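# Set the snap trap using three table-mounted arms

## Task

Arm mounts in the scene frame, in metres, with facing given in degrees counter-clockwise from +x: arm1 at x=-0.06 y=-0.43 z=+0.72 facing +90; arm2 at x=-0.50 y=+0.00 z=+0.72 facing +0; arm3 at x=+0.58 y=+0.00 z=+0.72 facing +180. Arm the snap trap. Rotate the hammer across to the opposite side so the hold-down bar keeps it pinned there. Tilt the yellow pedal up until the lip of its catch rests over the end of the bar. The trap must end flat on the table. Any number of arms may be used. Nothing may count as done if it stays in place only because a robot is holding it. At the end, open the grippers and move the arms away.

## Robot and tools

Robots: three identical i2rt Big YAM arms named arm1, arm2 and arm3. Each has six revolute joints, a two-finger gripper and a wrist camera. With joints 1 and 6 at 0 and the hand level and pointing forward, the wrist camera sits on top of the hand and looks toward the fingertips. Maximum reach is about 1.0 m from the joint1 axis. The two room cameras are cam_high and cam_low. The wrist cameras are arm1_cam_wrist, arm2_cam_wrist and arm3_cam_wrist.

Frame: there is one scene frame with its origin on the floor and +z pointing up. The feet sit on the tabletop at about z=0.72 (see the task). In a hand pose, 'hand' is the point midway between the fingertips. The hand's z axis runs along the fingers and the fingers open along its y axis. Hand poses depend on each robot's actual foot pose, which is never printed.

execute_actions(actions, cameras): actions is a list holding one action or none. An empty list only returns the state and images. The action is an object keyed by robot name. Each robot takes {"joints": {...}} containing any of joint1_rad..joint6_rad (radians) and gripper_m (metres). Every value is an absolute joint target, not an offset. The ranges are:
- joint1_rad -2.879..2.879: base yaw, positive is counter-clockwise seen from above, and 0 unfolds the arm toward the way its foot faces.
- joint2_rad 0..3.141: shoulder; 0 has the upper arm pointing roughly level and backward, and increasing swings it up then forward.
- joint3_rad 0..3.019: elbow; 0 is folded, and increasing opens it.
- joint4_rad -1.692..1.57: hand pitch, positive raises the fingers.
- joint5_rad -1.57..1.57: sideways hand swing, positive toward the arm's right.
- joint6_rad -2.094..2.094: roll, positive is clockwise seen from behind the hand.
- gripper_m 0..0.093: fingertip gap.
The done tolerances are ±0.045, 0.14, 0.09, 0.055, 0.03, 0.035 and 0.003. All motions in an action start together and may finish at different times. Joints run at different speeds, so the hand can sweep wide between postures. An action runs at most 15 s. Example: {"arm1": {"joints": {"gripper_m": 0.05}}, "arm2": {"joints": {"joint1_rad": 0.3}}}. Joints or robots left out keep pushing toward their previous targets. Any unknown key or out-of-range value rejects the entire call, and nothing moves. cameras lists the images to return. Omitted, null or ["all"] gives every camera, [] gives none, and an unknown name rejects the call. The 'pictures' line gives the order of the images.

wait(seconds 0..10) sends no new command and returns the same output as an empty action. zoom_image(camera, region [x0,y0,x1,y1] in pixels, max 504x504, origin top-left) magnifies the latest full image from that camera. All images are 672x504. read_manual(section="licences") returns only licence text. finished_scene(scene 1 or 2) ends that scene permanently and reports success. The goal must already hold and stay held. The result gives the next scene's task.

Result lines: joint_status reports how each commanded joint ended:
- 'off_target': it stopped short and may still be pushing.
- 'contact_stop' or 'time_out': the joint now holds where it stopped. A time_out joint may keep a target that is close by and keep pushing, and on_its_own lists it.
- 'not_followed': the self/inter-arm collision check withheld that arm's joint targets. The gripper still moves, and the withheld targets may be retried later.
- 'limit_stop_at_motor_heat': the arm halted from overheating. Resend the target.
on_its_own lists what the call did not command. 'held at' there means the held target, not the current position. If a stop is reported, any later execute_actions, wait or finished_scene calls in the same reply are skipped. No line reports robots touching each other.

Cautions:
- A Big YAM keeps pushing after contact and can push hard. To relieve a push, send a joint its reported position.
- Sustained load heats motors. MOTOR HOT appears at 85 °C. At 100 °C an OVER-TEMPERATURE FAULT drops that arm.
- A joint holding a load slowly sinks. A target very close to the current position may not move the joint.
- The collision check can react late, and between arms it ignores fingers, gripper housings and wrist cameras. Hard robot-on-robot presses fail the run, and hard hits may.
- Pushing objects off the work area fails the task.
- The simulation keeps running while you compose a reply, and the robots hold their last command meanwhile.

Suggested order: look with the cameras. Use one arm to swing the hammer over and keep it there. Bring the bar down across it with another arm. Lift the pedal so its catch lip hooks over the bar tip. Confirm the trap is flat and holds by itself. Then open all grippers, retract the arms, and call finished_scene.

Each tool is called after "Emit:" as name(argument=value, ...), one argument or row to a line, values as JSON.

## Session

Emit:
execute_actions(
  actions=[],
)

Scene clock: 0.00 s.
arm1.joint_positions: joint1_rad=-0.015 joint2_rad=+0.430 joint3_rad=+1.478 joint4_rad=-1.530 joint5_rad=+0.010 joint6_rad=-0.012 gripper_m=+0.095
arm1.joint_status: not commanded
arm1.hand: x=-0.0572 y=-0.3157 z=+1.2942 quat_wxyz=(-0.369, +0.609, -0.601, -0.364) (m; scene frame)
arm2.joint_positions: joint1_rad=+0.010 joint2_rad=+0.447 joint3_rad=+1.476 joint4_rad=-1.533 joint5_rad=+0.003 joint6_rad=-0.003 gripper_m=+0.095
arm2.joint_status: not commanded
arm2.hand: x=-0.3842 y=-0.0065 z=+1.3381 quat_wxyz=(-0.513, -0.009, -0.858, +0.005) (m; scene frame)
arm3.joint_positions: joint1_rad=+0.005 joint2_rad=+0.427 joint3_rad=+1.454 joint4_rad=-1.553 joint5_rad=-0.007 joint6_rad=-0.014 gripper_m=+0.095
arm3.joint_status: not commanded
arm3.hand: x=+0.4623 y=+0.0096 z=+1.3372 quat_wxyz=(-0.005, +0.868, -0.012, -0.497) (m; scene frame)
pictures: arm1_cam_wrist, arm2_cam_wrist, arm3_cam_wrist, cam_high, cam_low
Images, in order (width x height): arm1_cam_wrist 672x504, arm2_cam_wrist 672x504, arm3_cam_wrist 672x504, cam_high 672x504, cam_low 672x504.

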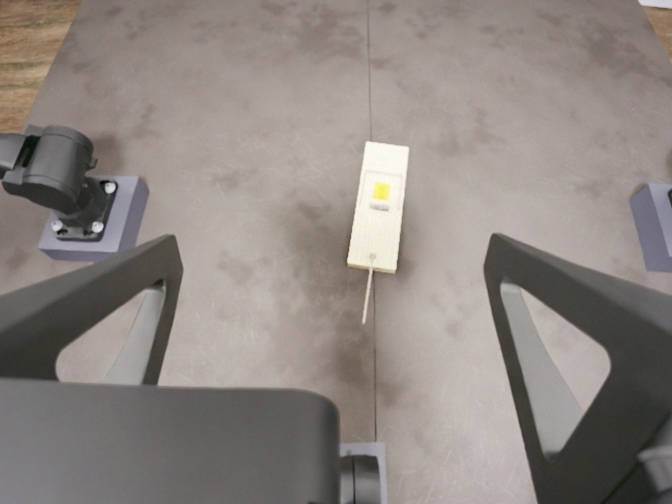

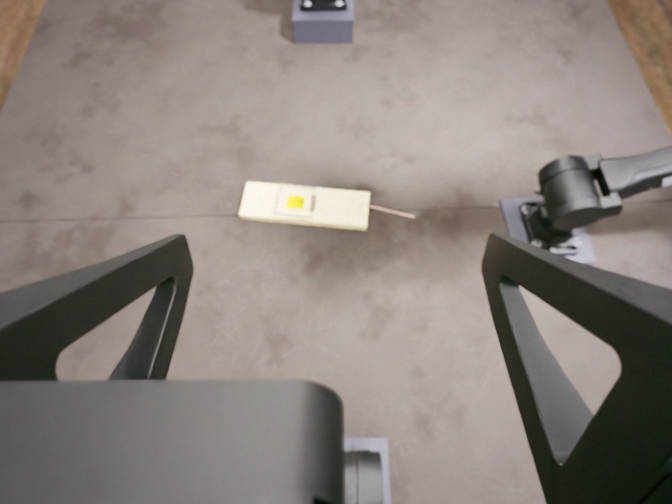

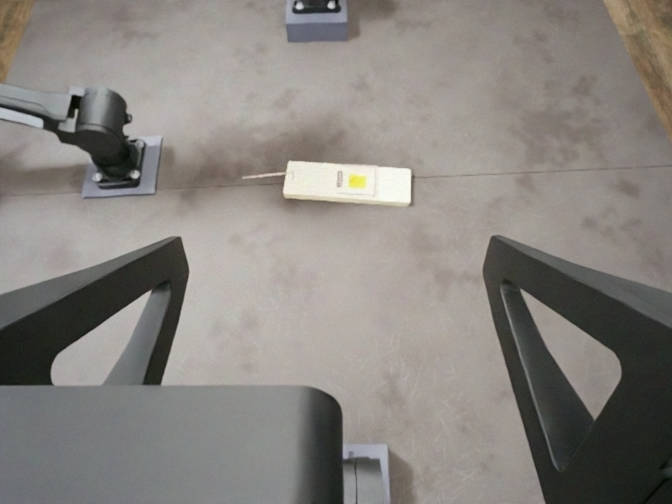

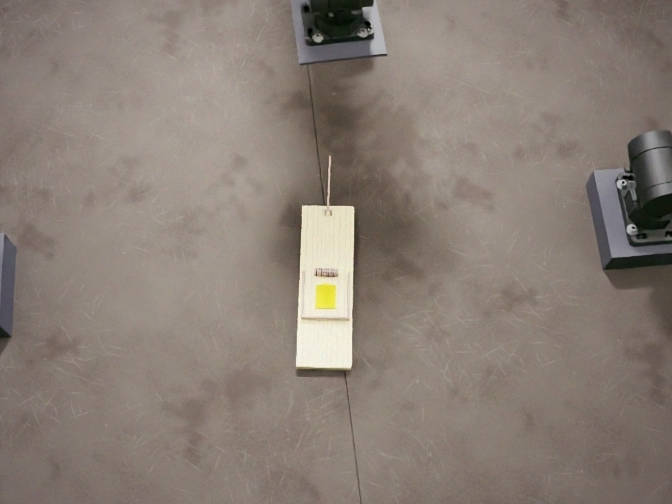

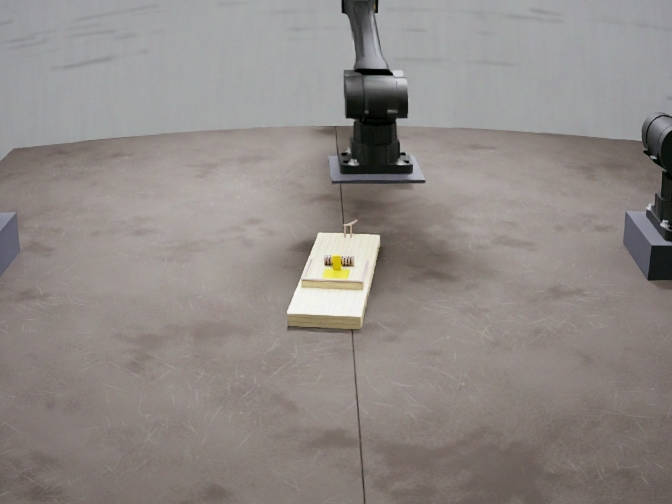

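Emit:
execute_actions(
  actions=[
    {"arm1":{"joints":{"joint1_rad":-0.2,"joint2_rad":1.2,"joint3_rad":0.171,"joint4_rad":0.41,"joint6_rad":1.5,"gripper_m":0}},"arm2":{"joints":{"joint1_rad":0.25,"joint2_rad":1.665,"joint3_rad":0.81,"joint4_rad":-0.10,"joint6_rad":0.44,"gripper_m":0.022}},"arm3":{"joints":{"joint1_rad":-0.235,"joint2_rad":1.79,"joint3_rad":0.86,"joint4_rad":0.08,"joint6_rad":1.5,"gripper_m":0}}},
  ],
)

Scene clock: 2.90 s.
arm1.joint_positions: joint1_rad=-0.196 joint2_rad=+1.192 joint3_rad=+0.172 joint4_rad=+0.381 joint5_rad=+0.012 joint6_rad=+1.483 gripper_m=+0.001
arm1.joint_status: all done
arm1.hand: x=+0.0009 y=-0.0933 z=+0.7621 quat_wxyz=(-0.062, -0.041, -0.893, -0.445) (m; scene frame)
arm2.joint_positions: joint1_rad=+0.243 joint2_rad=+1.670 joint3_rad=+0.788 joint4_rad=-0.120 joint5_rad=+0.003 joint6_rad=+0.424 gripper_m=+0.022
arm2.joint_status: all done
arm2.hand: x=-0.0090 y=+0.1049 z=+0.7769 quat_wxyz=(-0.272, -0.102, -0.953, -0.089) (m; scene frame)
arm3.joint_positions: joint1_rad=-0.230 joint2_rad=+1.783 joint3_rad=+0.857 joint4_rad=+0.063 joint5_rad=-0.007 joint6_rad=+1.492 gripper_m=+0.001
arm3.joint_status: all done
arm3.hand: x=+0.0433 y=+0.1503 z=+0.7755 quat_wxyz=(+0.203, +0.596, -0.726, -0.277) (m; scene frame)
pictures: arm1_cam_wrist, arm2_cam_wrist, arm3_cam_wrist, cam_high, cam_low
Images, in order (width x height): arm1_cam_wrist 672x504, arm2_cam_wrist 672x504, arm3_cam_wrist 672x504, cam_high 672x504, cam_low 672x504.

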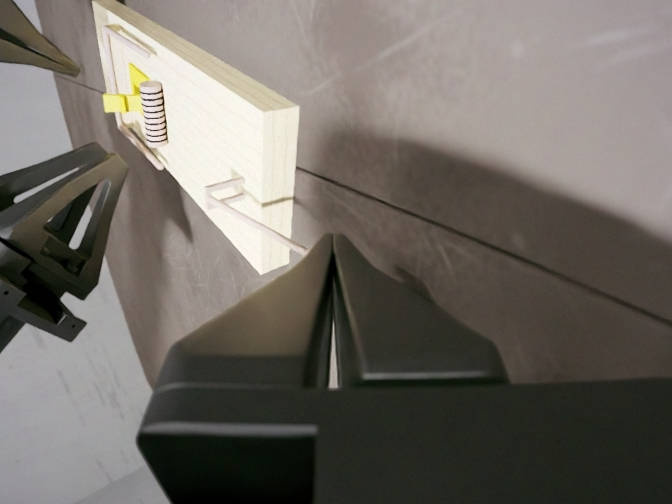

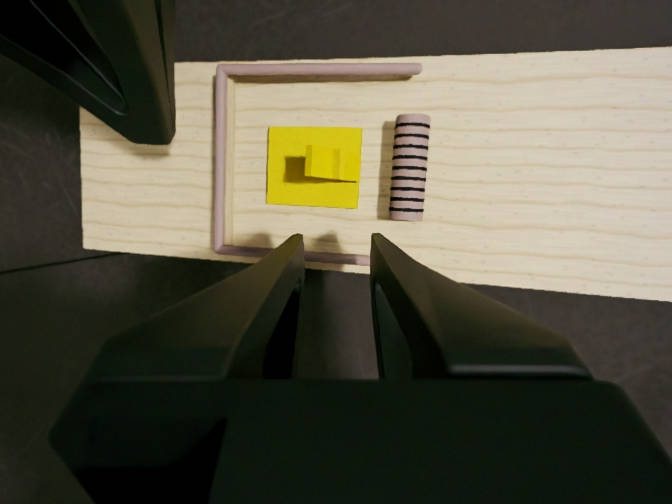

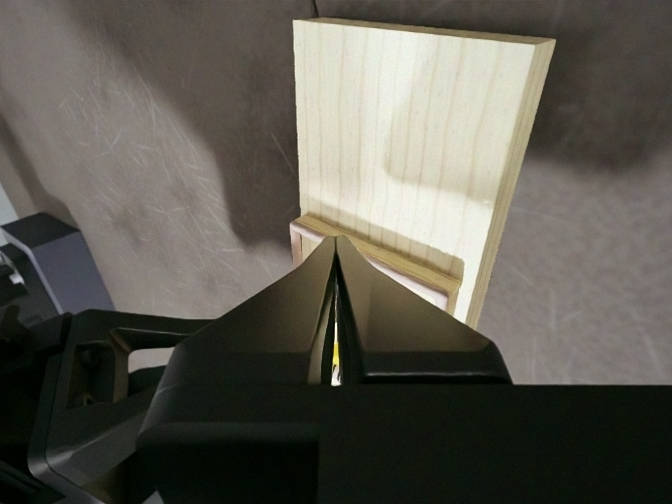

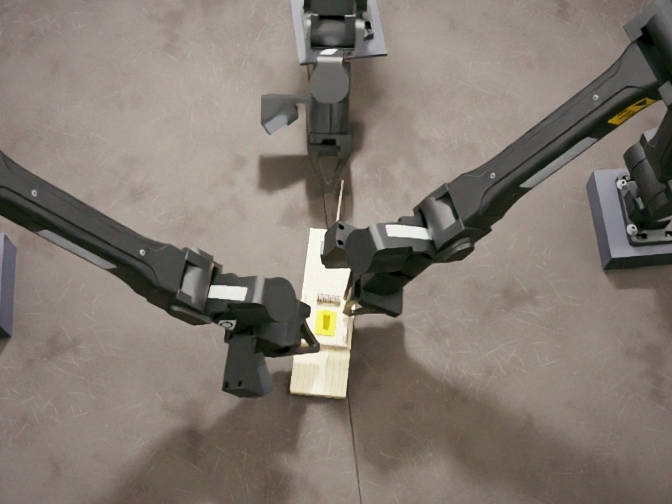

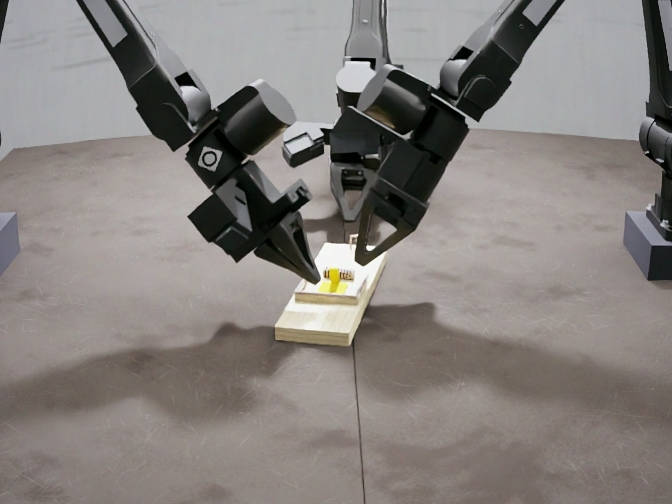

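Emit:
execute_actions(
  actions=[
    {"arm1":{"joints":{"joint1_rad":-0.25,"joint2_rad":1.36,"joint3_rad":0.29,"joint4_rad":0.44}},"arm2":{"joints":{"joint1_rad":0.32,"joint2_rad":1.70,"joint3_rad":0.875,"joint4_rad":-0.135,"joint6_rad":0.55}},"arm3":{"joints":{"joint1_rad":-0.31,"joint2_rad":1.82,"joint3_rad":0.94,"joint4_rad":0.05}}},
  ],
  cameras=["arm1_cam_wrist","arm2_cam_wrist","cam_high","cam_low"],
)

Scene clock: 4.20 s.
arm1.joint_positions: joint1_rad=-0.244 joint2_rad=+1.358 joint3_rad=+0.262 joint4_rad=+0.414 joint5_rad=+0.012 joint6_rad=+1.484 gripper_m=+0.001
arm1.joint_status: all done
arm1.hand: x=+0.0241 y=-0.0658 z=+0.7471 quat_wxyz=(-0.070, -0.063, -0.901, -0.424) (m; scene frame)
arm2.joint_positions: joint1_rad=+0.322 joint2_rad=+1.700 joint3_rad=+0.838 joint4_rad=-0.126 joint5_rad=+0.003 joint6_rad=+0.534 gripper_m=+0.022
arm2.joint_status: all done
arm2.hand: x=+0.0000 y=+0.1491 z=+0.7807 quat_wxyz=(-0.268, -0.116, -0.949, -0.117) (m; scene frame)
arm3.joint_positions: joint1_rad=-0.317 joint2_rad=+1.802 joint3_rad=+0.897 joint4_rad=+0.057 joint5_rad=-0.007 joint6_rad=+1.492 gripper_m=+0.001
arm3.joint_status: all done
arm3.hand: x=+0.0433 y=+0.2019 z=+0.7797 quat_wxyz=(+0.194, +0.562, -0.749, -0.292) (m; scene frame)
pictures: arm1_cam_wrist, arm2_cam_wrist, cam_high, cam_low
Images, in order (width x height): arm1_cam_wrist 672x504, arm2_cam_wrist 672x504, cam_high 672x504, cam_low 672x504.

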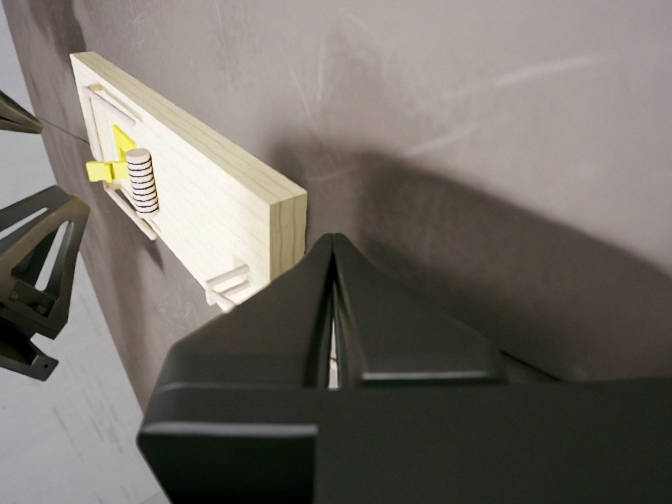

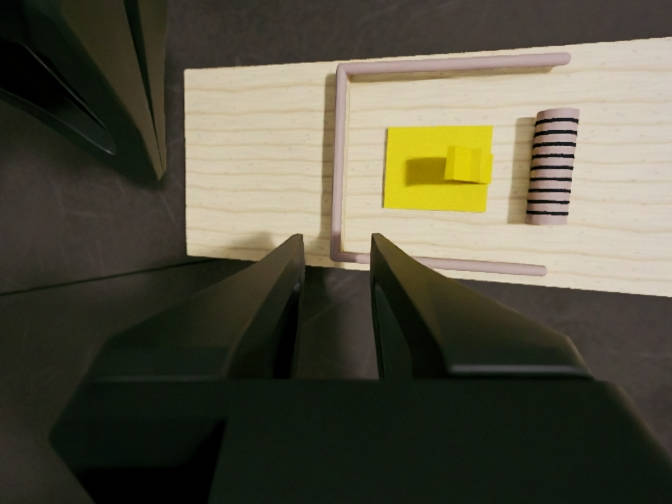

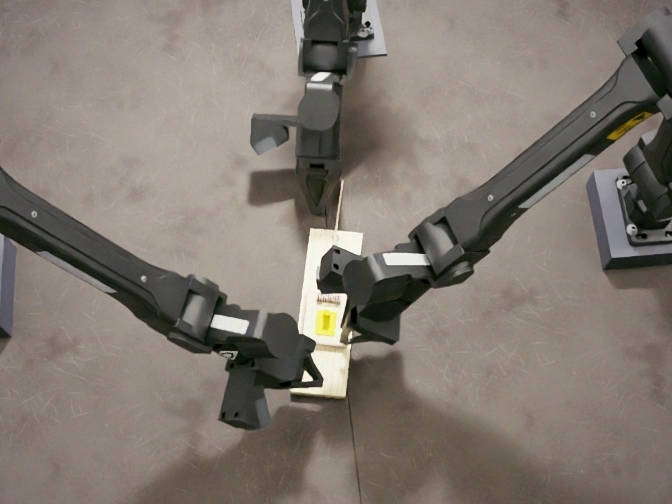

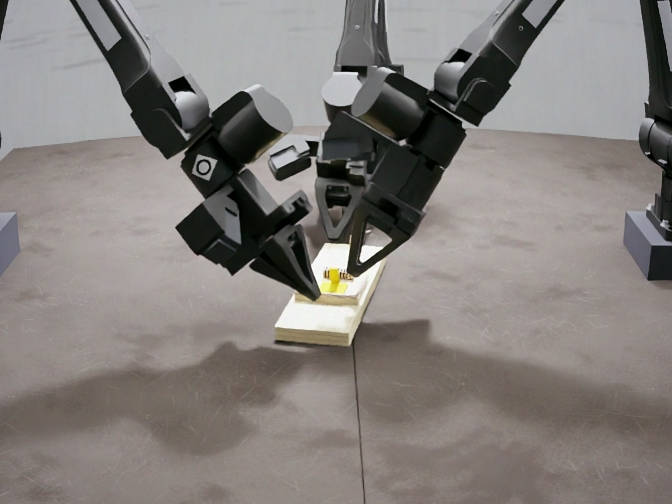

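Emit:
execute_actions(
  actions=[
    {"arm1":{"joints":{"joint1_rad":-0.225,"joint2_rad":1.45,"joint3_rad":0.33}},"arm2":{"joints":{"joint2_rad":1.785,"joint4_rad":-0.025,"joint6_rad":0.49}},"arm3":{"joints":{"joint1_rad":-0.285,"joint2_rad":1.97,"joint4_rad":0.12}}},
  ],
  cameras=["arm1_cam_wrist","arm2_cam_wrist","cam_low"],
)

Scene clock: 5.27 s.
arm1.joint_positions: joint1_rad=-0.233 joint2_rad=+1.431 joint3_rad=+0.306 joint4_rad=+0.425 joint5_rad=+0.012 joint6_rad=+1.485 gripper_m=+0.001
arm1.joint_status: all done
arm1.hand: x=+0.0231 y=-0.0497 z=+0.7388 quat_wxyz=(-0.066, -0.059, -0.905, -0.417) (m; scene frame)
arm2.joint_positions: joint1_rad=+0.322 joint2_rad=+1.780 joint3_rad=+0.844 joint4_rad=-0.042 joint5_rad=+0.003 joint6_rad=+0.506 gripper_m=+0.022
arm2.joint_status: all done
arm2.hand: x=+0.0088 y=+0.1518 z=+0.7541 quat_wxyz=(-0.274, -0.103, -0.949, -0.115) (m; scene frame)
arm3.joint_positions: joint1_rad=-0.288 joint2_rad=+1.903 joint3_rad=+0.929 joint4_rad=+0.127 joint5_rad=-0.008 joint6_rad=+1.495 gripper_m=+0.001
arm3.joint_status: all done
arm3.hand: x=+0.0250 y=+0.1905 z=+0.7470 quat_wxyz=(+0.199, +0.572, -0.741, -0.289) (m; scene frame)
pictures: arm1_cam_wrist, arm2_cam_wrist, cam_low
Images, in order (width x height): arm1_cam_wrist 672x504, arm2_cam_wrist 672x504, cam_low 672x504.

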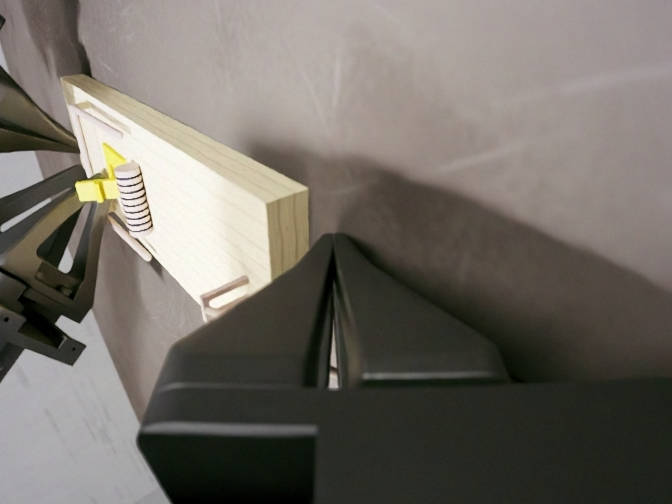

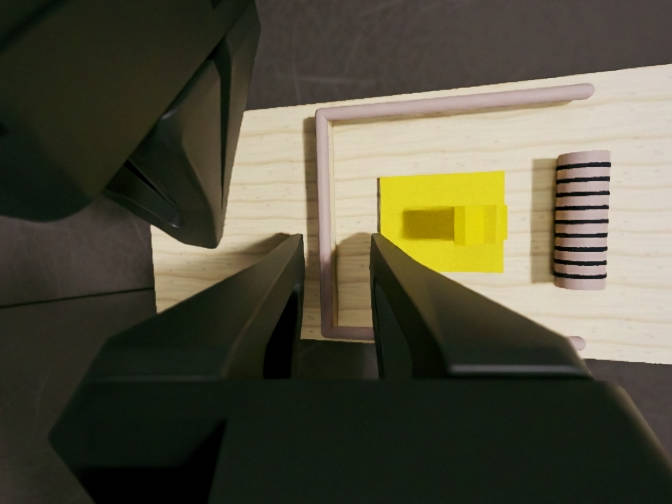

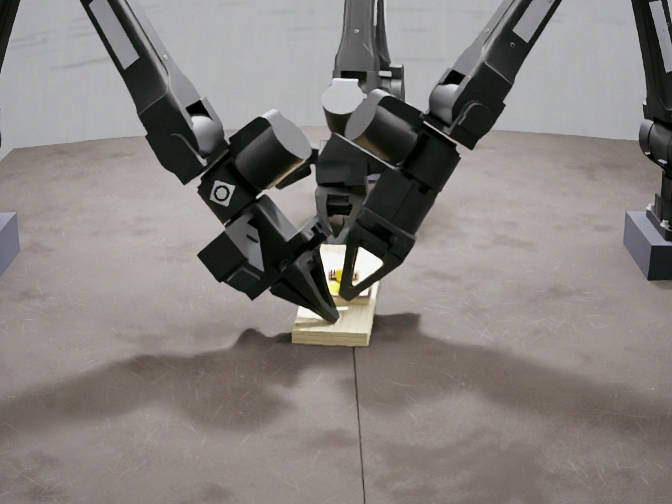

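Emit:
execute_actions(
  actions=[
    {"arm2":{"joints":{"joint1_rad":0.335,"joint2_rad":1.74,"joint3_rad":0.79,"joint4_rad":-0.01,"joint6_rad":0.41}},"arm3":{"joints":{"joint3_rad":0.91}}},
  ],
  cameras=["arm2_cam_wrist","cam_low"],
)

Emit:
zoom_image(
  camera="cam_low",
  region=[270, 230, 430, 350],
)

Scene clock: 6.43 s.
arm1.joint_positions: joint1_rad=-0.233 joint2_rad=+1.431 joint3_rad=+0.306 joint4_rad=+0.425 joint5_rad=+0.012 joint6_rad=+1.485 gripper_m=+0.001
arm1.joint_status: not commanded
arm1.hand: x=+0.0231 y=-0.0497 z=+0.7388 quat_wxyz=(-0.066, -0.059, -0.905, -0.417) (m; scene frame)
arm2.joint_positions: joint1_rad=+0.323 joint2_rad=+1.747 joint3_rad=+0.797 joint4_rad=-0.020 joint5_rad=+0.003 joint6_rad=+0.426 gripper_m=+0.022
arm2.joint_status: all done
arm2.hand: x=-0.0054 y=+0.1484 z=+0.7564 quat_wxyz=(-0.282, -0.064, -0.951, -0.106) (m; scene frame)
arm3.joint_positions: joint1_rad=-0.288 joint2_rad=+1.904 joint3_rad=+0.929 joint4_rad=+0.132 joint5_rad=-0.008 joint6_rad=+1.495 gripper_m=+0.001
arm3.joint_status: all done
arm3.hand: x=+0.0245 y=+0.1906 z=+0.7469 quat_wxyz=(+0.200, +0.572, -0.741, -0.290) (m; scene frame)
pictures: arm2_cam_wrist, cam_low
Images, in order (width x height): arm2_cam_wrist 672x504, cam_low 672x504.

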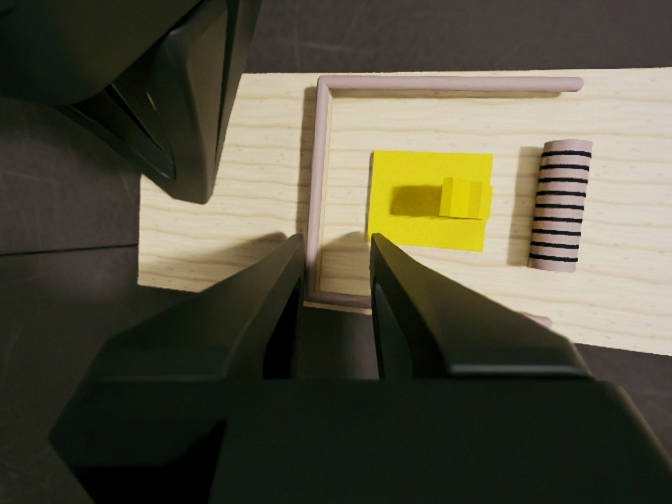

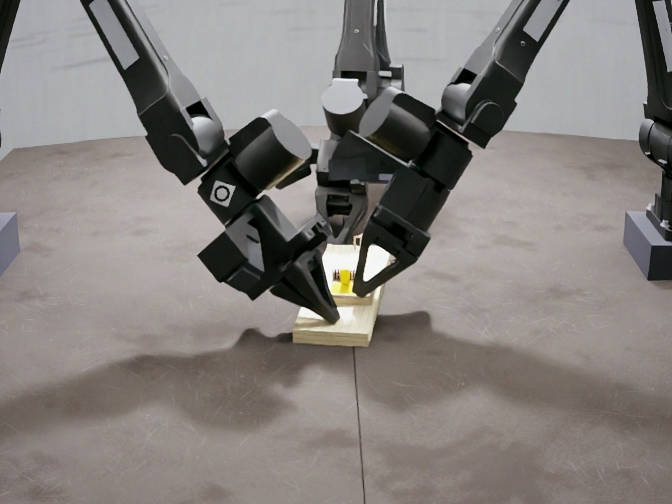

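Region (270, 230, 430, 350) of cam_low's 672x504 image, scaled by 3.150, with more detail than that image has; it fills the top 378 rows of this view, and the rest is white.

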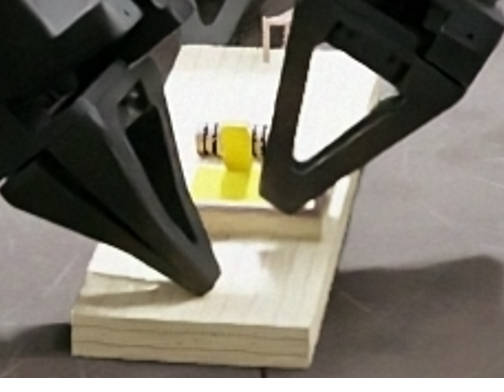

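Emit:
execute_actions(
  actions=[
    {"arm2":{"joints":{"joint1_rad":0.347,"joint6_rad":0.48}}},
  ],
  cameras=[],
)

Emit:
execute_actions(
  actions=[
    {"arm2":{"joints":{"joint2_rad":1.785}}},
  ],
  cameras=["arm2_cam_wrist"],
)

Emit:
execute_actions(
  actions=[
    {"arm2":{"joints":{"gripper_m":0}}},
  ],
  cameras=["arm2_cam_wrist"],
)

Scene clock: 7.50 s.
arm1.joint_positions: joint1_rad=-0.233 joint2_rad=+1.431 joint3_rad=+0.306 joint4_rad=+0.425 joint5_rad=+0.012 joint6_rad=+1.485 gripper_m=+0.001
arm1.joint_status: not commanded
arm1.hand: x=+0.0231 y=-0.0497 z=+0.7388 quat_wxyz=(-0.066, -0.059, -0.905, -0.417) (m; scene frame)
arm2.joint_positions: joint1_rad=+0.328 joint2_rad=+1.747 joint3_rad=+0.797 joint4_rad=-0.017 joint5_rad=+0.008 joint6_rad=+0.459 gripper_m=+0.022
arm2.joint_status: all done
arm2.hand: x=-0.0053 y=+0.1499 z=+0.7568 quat_wxyz=(-0.282, -0.078, -0.950, -0.109) (m; scene frame)
arm3.joint_positions: joint1_rad=-0.288 joint2_rad=+1.904 joint3_rad=+0.929 joint4_rad=+0.132 joint5_rad=-0.008 joint6_rad=+1.495 gripper_m=+0.001
arm3.joint_status: not commanded
arm3.hand: x=+0.0245 y=+0.1906 z=+0.7469 quat_wxyz=(+0.200, +0.572, -0.741, -0.290) (m; scene frame)
pictures: none
No camera images: the call's "cameras" was empty. Leave "cameras" out to get every camera's image.

Scene clock: 8.10 s.
arm1.joint_positions: joint1_rad=-0.233 joint2_rad=+1.431 joint3_rad=+0.306 joint4_rad=+0.425 joint5_rad=+0.012 joint6_rad=+1.485 gripper_m=+0.001
arm1.joint_status: not commanded
arm1.hand: x=+0.0231 y=-0.0497 z=+0.7388 quat_wxyz=(-0.066, -0.059, -0.905, -0.417) (m; scene frame)
arm2.joint_positions: joint1_rad=+0.328 joint2_rad=+1.753 joint3_rad=+0.797 joint4_rad=-0.008 joint5_rad=+0.008 joint6_rad=+0.460 gripper_m=+0.022
arm2.joint_status: all done
arm2.hand: x=-0.0043 y=+0.1502 z=+0.7553 quat_wxyz=(-0.284, -0.079, -0.949, -0.110) (m; scene frame)
arm3.joint_positions: joint1_rad=-0.288 joint2_rad=+1.904 joint3_rad=+0.929 joint4_rad=+0.132 joint5_rad=-0.008 joint6_rad=+1.495 gripper_m=+0.001
arm3.joint_status: not commanded
arm3.hand: x=+0.0245 y=+0.1906 z=+0.7469 quat_wxyz=(+0.200, +0.572, -0.741, -0.290) (m; scene frame)
pictures: arm2_cam_wrist
Images, in order (width x height): arm2_cam_wrist 672x504.

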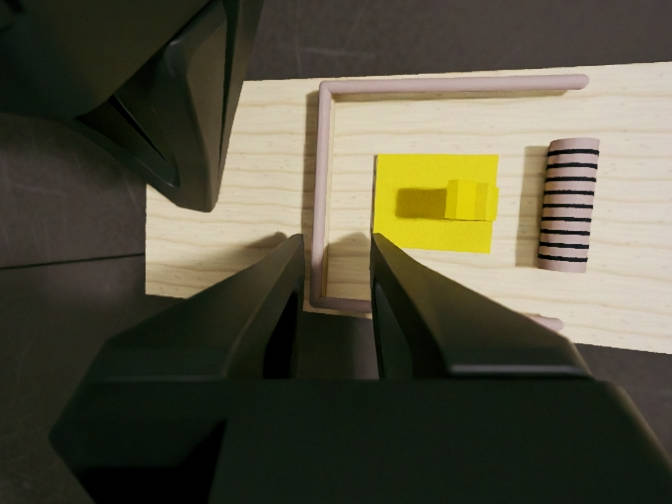

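Scene clock: 8.73 s.
arm1.joint_positions: joint1_rad=-0.233 joint2_rad=+1.431 joint3_rad=+0.306 joint4_rad=+0.425 joint5_rad=+0.012 joint6_rad=+1.485 gripper_m=+0.001
arm1.joint_status: not commanded
arm1.hand: x=+0.0231 y=-0.0497 z=+0.7388 quat_wxyz=(-0.066, -0.059, -0.905, -0.417) (m; scene frame)
arm2.joint_positions: joint1_rad=+0.339 joint2_rad=+1.755 joint3_rad=+0.797 joint4_rad=-0.003 joint5_rad=+0.005 joint6_rad=+0.474 gripper_m=+0.002
arm2.joint_status: all done
arm2.hand: x=-0.0055 y=+0.1565 z=+0.7552 quat_wxyz=(-0.283, -0.079, -0.949, -0.115) (m; scene frame)
arm3.joint_positions: joint1_rad=-0.288 joint2_rad=+1.905 joint3_rad=+0.929 joint4_rad=+0.134 joint5_rad=-0.010 joint6_rad=+1.495 gripper_m=+0.001
arm3.joint_status: not commanded
arm3.hand: x=+0.0240 y=+0.1900 z=+0.7467 quat_wxyz=(+0.201, +0.572, -0.740, -0.290) (m; scene frame)
pictures: arm2_cam_wrist
Images, in order (width x height): arm2_cam_wrist 672x504.

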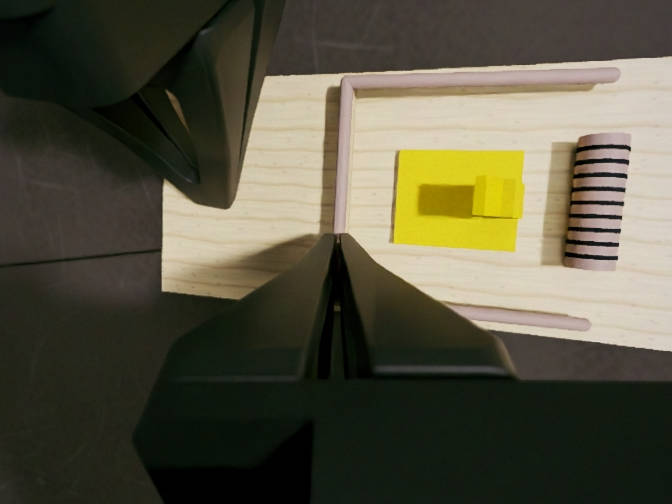

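Emit:
execute_actions(
  actions=[
    {"arm2":{"joints":{"joint1_rad":0.325,"joint2_rad":1.65,"joint3_rad":0.82,"joint4_rad":-0.07}}},
  ],
  cameras=["arm2_cam_wrist","cam_low"],
)

Scene clock: 9.70 s.
arm1.joint_positions: joint1_rad=-0.233 joint2_rad=+1.431 joint3_rad=+0.306 joint4_rad=+0.425 joint5_rad=+0.012 joint6_rad=+1.485 gripper_m=+0.001
arm1.joint_status: not commanded
arm1.hand: x=+0.0231 y=-0.0497 z=+0.7388 quat_wxyz=(-0.066, -0.059, -0.905, -0.417) (m; scene frame)
arm2.joint_positions: joint1_rad=+0.337 joint2_rad=+1.708 joint3_rad=+0.799 joint4_rad=-0.072 joint5_rad=+0.002 joint6_rad=+0.474 gripper_m=+0.002
arm2.joint_status: all done
arm2.hand: x=-0.0113 y=+0.1540 z=+0.7692 quat_wxyz=(-0.274, -0.080, -0.952, -0.113) (m; scene frame)
arm3.joint_positions: joint1_rad=-0.282 joint2_rad=+1.905 joint3_rad=+0.929 joint4_rad=+0.147 joint5_rad=-0.012 joint6_rad=+1.496 gripper_m=+0.001
arm3.joint_status: not commanded
arm3.hand: x=+0.0204 y=+0.1875 z=+0.7489 quat_wxyz=(+0.206, +0.572, -0.737, -0.294) (m; scene frame)
pictures: arm2_cam_wrist, cam_low
Images, in order (width x height): arm2_cam_wrist 672x504, cam_low 672x504.

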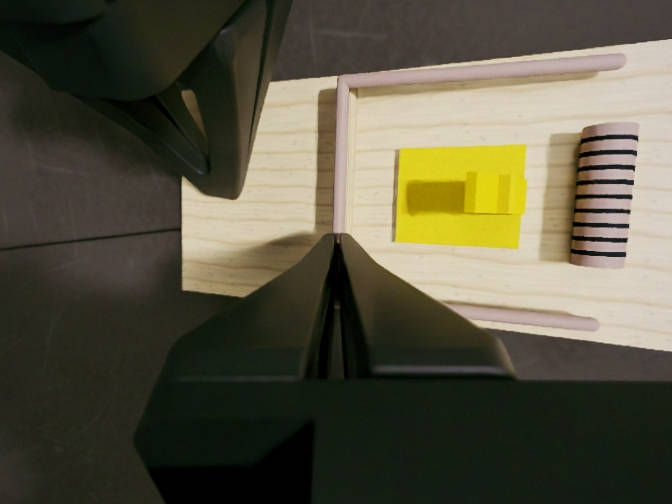

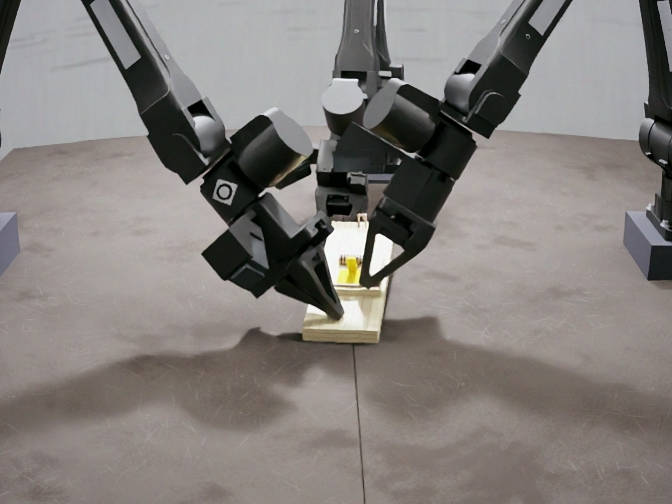

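Emit:
execute_actions(
  actions=[
    {"arm1":{"joints":{"joint2_rad":1.2}},"arm2":{"joints":{"joint2_rad":1.73}},"arm3":{"joints":{"joint2_rad":2.0,"joint4_rad":0.09}}},
  ],
  cameras=[],
)

Emit:
execute_actions(
  actions=[
    {"arm1":{"joints":{"joint1_rad":-0.18,"joint2_rad":1.27,"joint3_rad":0.45,"joint4_rad":0.16}}},
  ],
  cameras=["arm1_cam_wrist","cam_high"],
)

Scene clock: 11.00 s.
arm1.joint_positions: joint1_rad=-0.233 joint2_rad=+1.195 joint3_rad=+0.306 joint4_rad=+0.425 joint5_rad=+0.012 joint6_rad=+1.485 gripper_m=+0.001
arm1.joint_status: all done
arm1.hand: x=+0.0270 y=-0.0326 z=+0.8280 quat_wxyz=(-0.081, -0.056, -0.849, -0.519) (m; scene frame)
arm2.joint_positions: joint1_rad=+0.336 joint2_rad=+1.735 joint3_rad=+0.799 joint4_rad=-0.072 joint5_rad=+0.004 joint6_rad=+0.475 gripper_m=+0.002
arm2.joint_status: all done
arm2.hand: x=-0.0144 y=+0.1520 z=+0.7562 quat_wxyz=(-0.263, -0.082, -0.955, -0.107) (m; scene frame)
arm3.joint_positions: joint1_rad=-0.282 joint2_rad=+1.913 joint3_rad=+0.934 joint4_rad=+0.139 joint5_rad=-0.012 joint6_rad=+1.496 gripper_m=+0.001
arm3.joint_status: all done
arm3.hand: x=+0.0204 y=+0.1870 z=+0.7454 quat_wxyz=(+0.204, +0.574, -0.739, -0.290) (m; scene frame)
pictures: none
No camera images: the call's "cameras" was empty. Leave "cameras" out to get every camera's image.

Scene clock: 12.00 s.
arm1.joint_positions: joint1_rad=-0.185 joint2_rad=+1.268 joint3_rad=+0.413 joint4_rad=+0.177 joint5_rad=+0.012 joint6_rad=+1.485 gripper_m=+0.001
arm1.joint_status: all done
arm1.hand: x=+0.0091 y=-0.0197 z=+0.7969 quat_wxyz=(-0.057, -0.037, -0.901, -0.428) (m; scene frame)
arm2.joint_positions: joint1_rad=+0.336 joint2_rad=+1.735 joint3_rad=+0.799 joint4_rad=-0.072 joint5_rad=+0.004 joint6_rad=+0.475 gripper_m=+0.002
arm2.joint_status: not commanded
arm2.hand: x=-0.0144 y=+0.1520 z=+0.7562 quat_wxyz=(-0.263, -0.082, -0.955, -0.107) (m; scene frame)
arm3.joint_positions: joint1_rad=-0.282 joint2_rad=+1.913 joint3_rad=+0.934 joint4_rad=+0.139 joint5_rad=-0.012 joint6_rad=+1.496 gripper_m=+0.001
arm3.joint_status: not commanded
arm3.hand: x=+0.0204 y=+0.1870 z=+0.7454 quat_wxyz=(+0.204, +0.574, -0.739, -0.290) (m; scene frame)
pictures: arm1_cam_wrist, cam_high
Images, in order (width x height): arm1_cam_wrist 672x504, cam_high 672x504.

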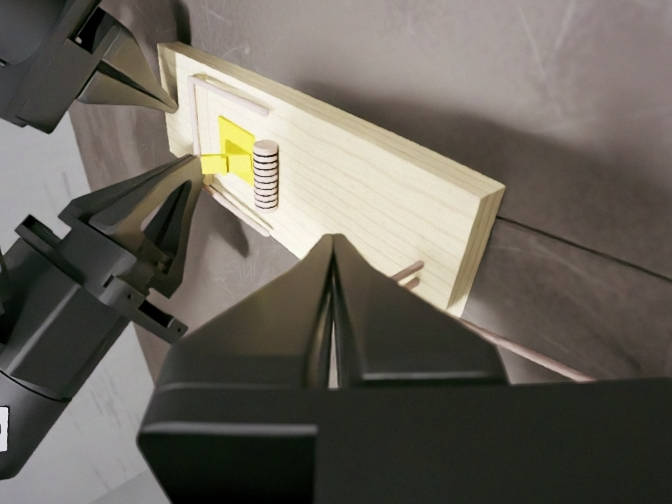

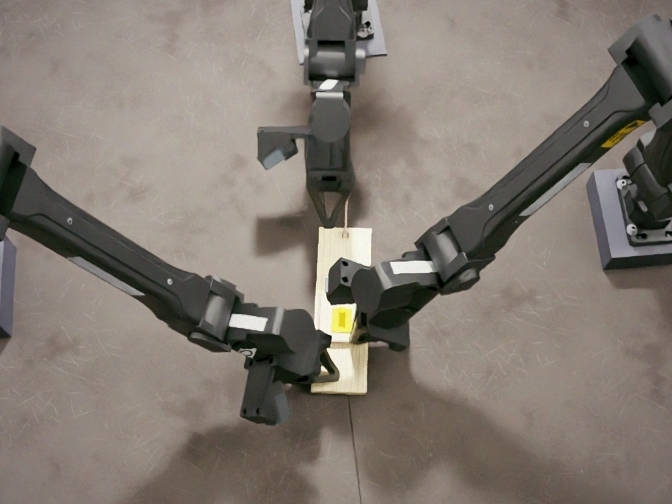

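Emit:
execute_actions(
  actions=[
    {"arm1":{"joints":{"joint2_rad":1.46,"joint4_rad":0.24}}},
  ],
  cameras=["arm1_cam_wrist"],
)

Emit:
execute_actions(
  actions=[
    {"arm2":{"joints":{"joint1_rad":0.32,"joint2_rad":1.62,"joint3_rad":0.83,"joint4_rad":-0.10}}},
  ],
  cameras=["arm2_cam_wrist","cam_low"],
)

Scene clock: 13.03 s.
arm1.joint_positions: joint1_rad=-0.185 joint2_rad=+1.419 joint3_rad=+0.430 joint4_rad=+0.238 joint5_rad=+0.012 joint6_rad=+1.487 gripper_m=+0.001
arm1.joint_status: all done
arm1.hand: x=+0.0098 y=-0.0144 z=+0.7552 quat_wxyz=(-0.053, -0.038, -0.916, -0.395) (m; scene frame)
arm2.joint_positions: joint1_rad=+0.336 joint2_rad=+1.735 joint3_rad=+0.799 joint4_rad=-0.072 joint5_rad=+0.002 joint6_rad=+0.475 gripper_m=+0.002
arm2.joint_status: not commanded
arm2.hand: x=-0.0146 y=+0.1524 z=+0.7562 quat_wxyz=(-0.262, -0.082, -0.956, -0.108) (m; scene frame)
arm3.joint_positions: joint1_rad=-0.282 joint2_rad=+1.913 joint3_rad=+0.935 joint4_rad=+0.139 joint5_rad=-0.011 joint6_rad=+1.496 gripper_m=+0.001
arm3.joint_status: not commanded
arm3.hand: x=+0.0202 y=+0.1873 z=+0.7457 quat_wxyz=(+0.204, +0.573, -0.739, -0.291) (m; scene frame)
pictures: arm1_cam_wrist
Images, in order (width x height): arm1_cam_wrist 672x504.

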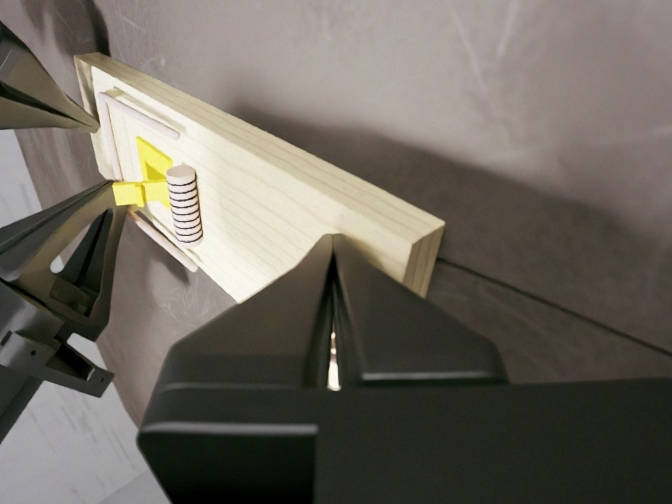

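Scene clock: 13.80 s.
arm1.joint_positions: joint1_rad=-0.185 joint2_rad=+1.419 joint3_rad=+0.430 joint4_rad=+0.239 joint5_rad=+0.012 joint6_rad=+1.487 gripper_m=+0.001
arm1.joint_status: not commanded
arm1.hand: x=+0.0098 y=-0.0143 z=+0.7551 quat_wxyz=(-0.053, -0.038, -0.916, -0.395) (m; scene frame)
arm2.joint_positions: joint1_rad=+0.330 joint2_rad=+1.680 joint3_rad=+0.798 joint4_rad=-0.109 joint5_rad=+0.002 joint6_rad=+0.475 gripper_m=+0.002
arm2.joint_status: all done
arm2.hand: x=-0.0146 y=+0.1494 z=+0.7773 quat_wxyz=(-0.270, -0.084, -0.953, -0.110) (m; scene frame)
arm3.joint_positions: joint1_rad=-0.282 joint2_rad=+1.914 joint3_rad=+0.937 joint4_rad=+0.139 joint5_rad=-0.011 joint6_rad=+1.496 gripper_m=+0.001
arm3.joint_status: not commanded
arm3.hand: x=+0.0195 y=+0.1876 z=+0.7457 quat_wxyz=(+0.204, +0.573, -0.739, -0.291) (m; scene frame)
pictures: arm2_cam_wrist, cam_low
Images, in order (width x height): arm2_cam_wrist 672x504, cam_low 672x504.

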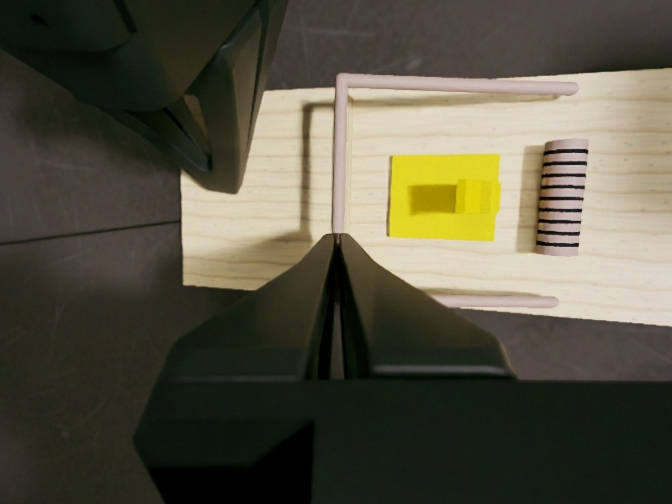

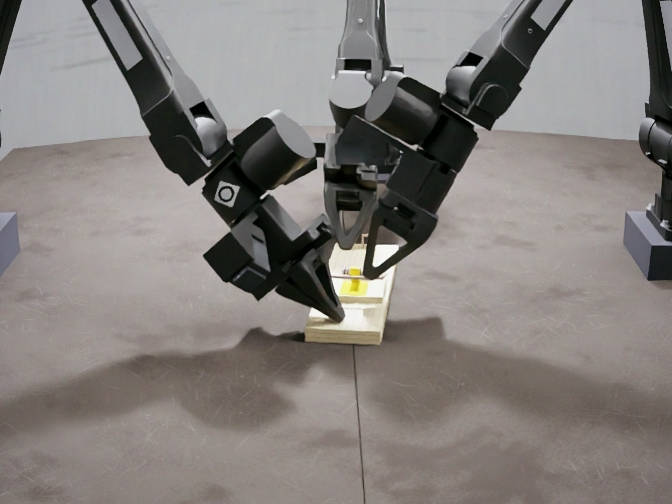

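Emit:
execute_actions(
  actions=[
    {"arm2":{"joints":{"joint1_rad":0.262,"joint2_rad":1.535,"joint4_rad":-0.19,"joint6_rad":0.43}}},
  ],
  cameras=["arm2_cam_wrist"],
)

Emit:
execute_actions(
  actions=[
    {"arm2":{"joints":{"joint1_rad":0.17,"joint2_rad":1.48,"joint3_rad":0.79,"joint4_rad":-0.22,"joint6_rad":0.35}}},
  ],
  cameras=["arm2_cam_wrist","cam_low","cam_high"],
)

Scene clock: 14.93 s.
arm1.joint_positions: joint1_rad=-0.185 joint2_rad=+1.419 joint3_rad=+0.430 joint4_rad=+0.239 joint5_rad=+0.012 joint6_rad=+1.487 gripper_m=+0.001
arm1.joint_status: not commanded
arm1.hand: x=+0.0098 y=-0.0143 z=+0.7551 quat_wxyz=(-0.053, -0.038, -0.916, -0.395) (m; scene frame)
arm2.joint_positions: joint1_rad=+0.288 joint2_rad=+1.589 joint3_rad=+0.796 joint4_rad=-0.196 joint5_rad=-0.011 joint6_rad=+0.452 gripper_m=+0.002
arm2.joint_status: all done
arm2.hand: x=-0.0173 y=+0.1288 z=+0.8090 quat_wxyz=(-0.272, -0.091, -0.952, -0.108) (m; scene frame)
arm3.joint_positions: joint1_rad=-0.282 joint2_rad=+1.914 joint3_rad=+0.937 joint4_rad=+0.139 joint5_rad=-0.011 joint6_rad=+1.496 gripper_m=+0.001
arm3.joint_status: not commanded
arm3.hand: x=+0.0195 y=+0.1876 z=+0.7457 quat_wxyz=(+0.204, +0.573, -0.739, -0.291) (m; scene frame)
pictures: arm2_cam_wrist
Images, in order (width x height): arm2_cam_wrist 672x504.

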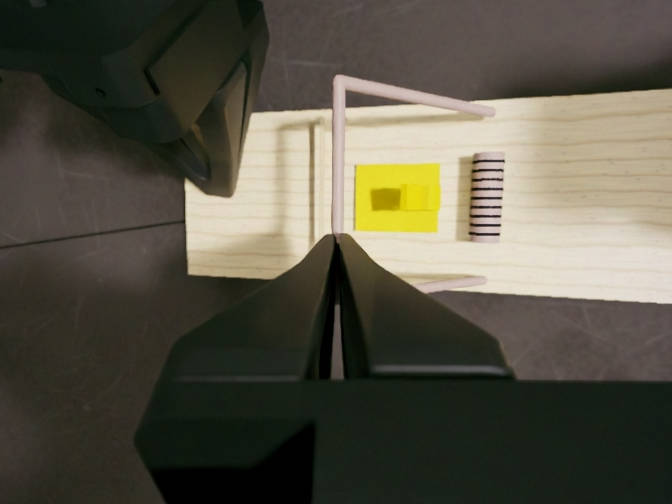

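Scene clock: 16.73 s.
arm1.joint_positions: joint1_rad=-0.185 joint2_rad=+1.419 joint3_rad=+0.430 joint4_rad=+0.239 joint5_rad=+0.012 joint6_rad=+1.487 gripper_m=+0.001
arm1.joint_status: not commanded
arm1.hand: x=+0.0098 y=-0.0143 z=+0.7551 quat_wxyz=(-0.053, -0.038, -0.916, -0.395) (m; scene frame)
arm2.joint_positions: joint1_rad=+0.218 joint2_rad=+1.523 joint3_rad=+0.767 joint4_rad=-0.218 joint5_rad=-0.026 joint6_rad=+0.371 gripper_m=+0.002
arm2.joint_status: joint1_rad time_out (moved -0.070 of -0.118); the others done
arm2.on_its_own: joint1_rad reads +0.218 and still pushes toward +0.170 since a time_out
arm2.hand: x=-0.0221 y=+0.0951 z=+0.8250 quat_wxyz=(-0.284, -0.084, -0.950, -0.096) (m; scene frame)
arm3.joint_positions: joint1_rad=-0.272 joint2_rad=+1.914 joint3_rad=+0.937 joint4_rad=+0.139 joint5_rad=-0.018 joint6_rad=+1.496 gripper_m=+0.001
arm3.joint_status: not commanded
arm3.hand: x=+0.0175 y=+0.1813 z=+0.7457 quat_wxyz=(+0.208, +0.578, -0.735, -0.288) (m; scene frame)
pictures: arm2_cam_wrist, cam_high, cam_low
Images, in order (width x height): arm2_cam_wrist 672x504, cam_high 672x504, cam_low 672x504.

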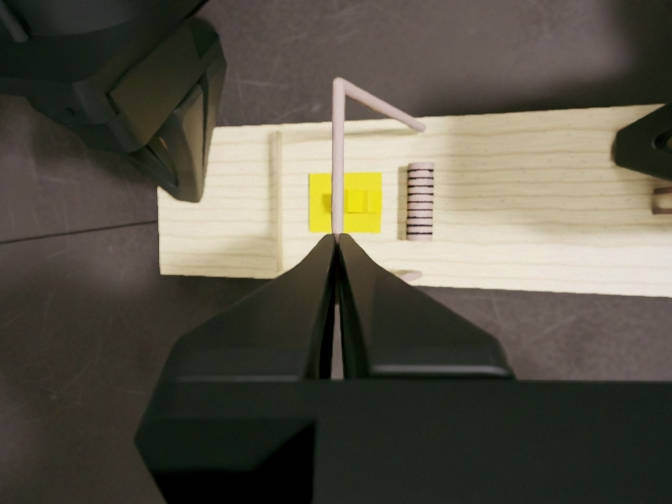

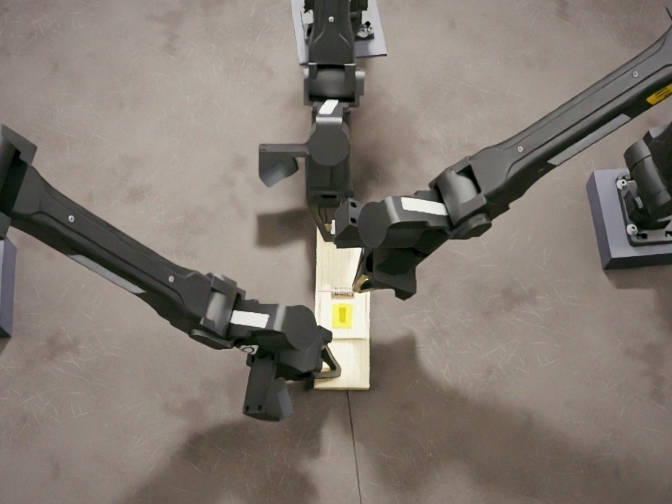

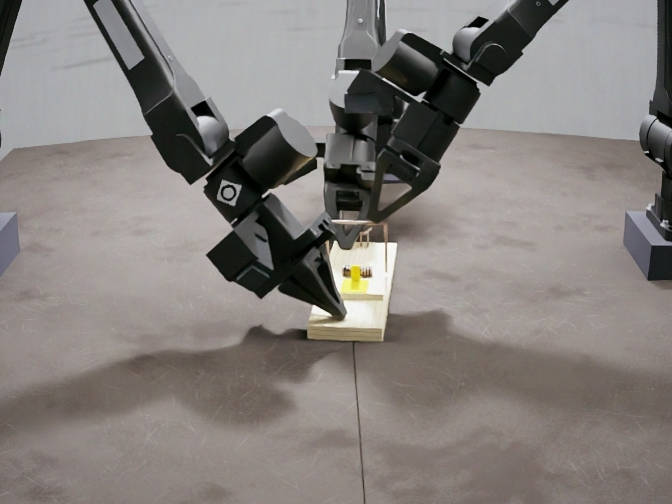

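Emit:
execute_actions(
  actions=[
    {"arm1":{"joints":{"joint2_rad":1.5,"joint4_rad":0.2}},"arm3":{"joints":{"joint1_rad":-0.31}},"arm2":{"joints":{"joint1_rad":0.08,"joint2_rad":1.49,"joint3_rad":0.57,"joint4_rad":0.26,"joint6_rad":0.3,"joint5_rad":-0.03}}},
  ],
  cameras=["arm2_cam_wrist","cam_low","cam_high"],
)

Scene clock: 18.17 s.
arm1.joint_positions: joint1_rad=-0.185 joint2_rad=+1.441 joint3_rad=+0.451 joint4_rad=+0.239 joint5_rad=+0.012 joint6_rad=+1.487 gripper_m=+0.001
arm1.joint_status: all done
arm1.hand: x=+0.0111 y=-0.0064 z=+0.7544 quat_wxyz=(-0.053, -0.038, -0.917, -0.395) (m; scene frame)
arm2.joint_positions: joint1_rad=+0.080 joint2_rad=+1.485 joint3_rad=+0.563 joint4_rad=+0.238 joint5_rad=-0.031 joint6_rad=+0.317 gripper_m=+0.001
arm2.joint_status: all done
arm2.hand: x=-0.0233 y=+0.0286 z=+0.8315 quat_wxyz=(-0.423, -0.114, -0.894, -0.095) (m; scene frame)
arm3.joint_positions: joint1_rad=-0.283 joint2_rad=+1.914 joint3_rad=+0.937 joint4_rad=+0.138 joint5_rad=-0.018 joint6_rad=+1.496 gripper_m=+0.001
arm3.joint_status: all done
arm3.hand: x=+0.0195 y=+0.1870 z=+0.7456 quat_wxyz=(+0.206, +0.574, -0.738, -0.289) (m; scene frame)
pictures: arm2_cam_wrist, cam_high, cam_low
Images, in order (width x height): arm2_cam_wrist 672x504, cam_high 672x504, cam_low 672x504.

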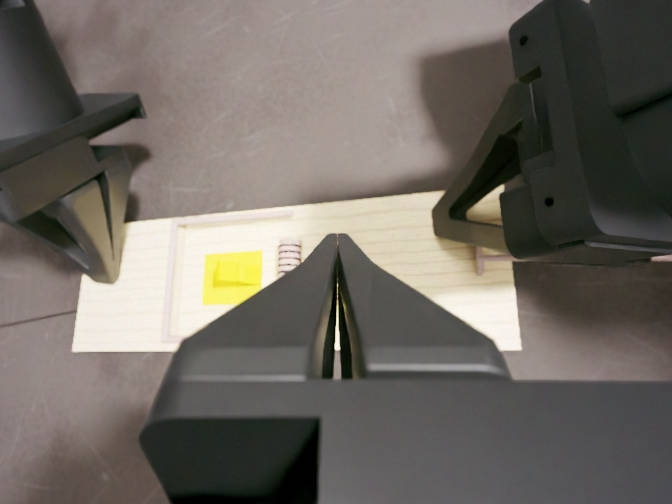

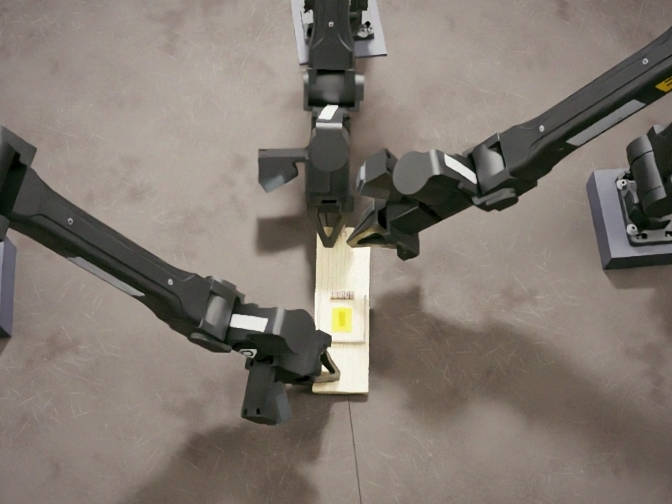

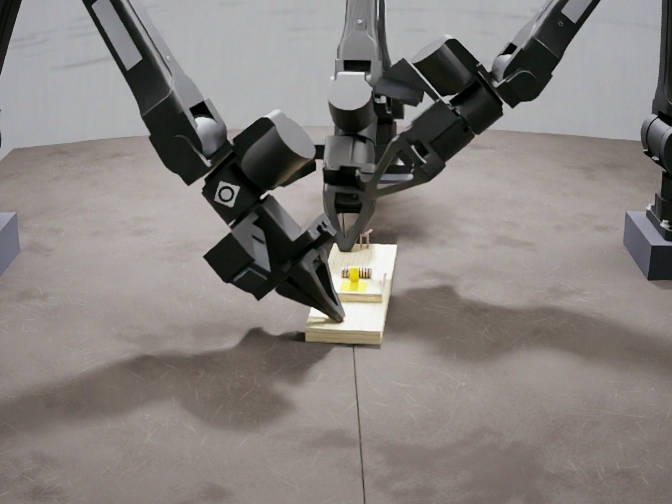

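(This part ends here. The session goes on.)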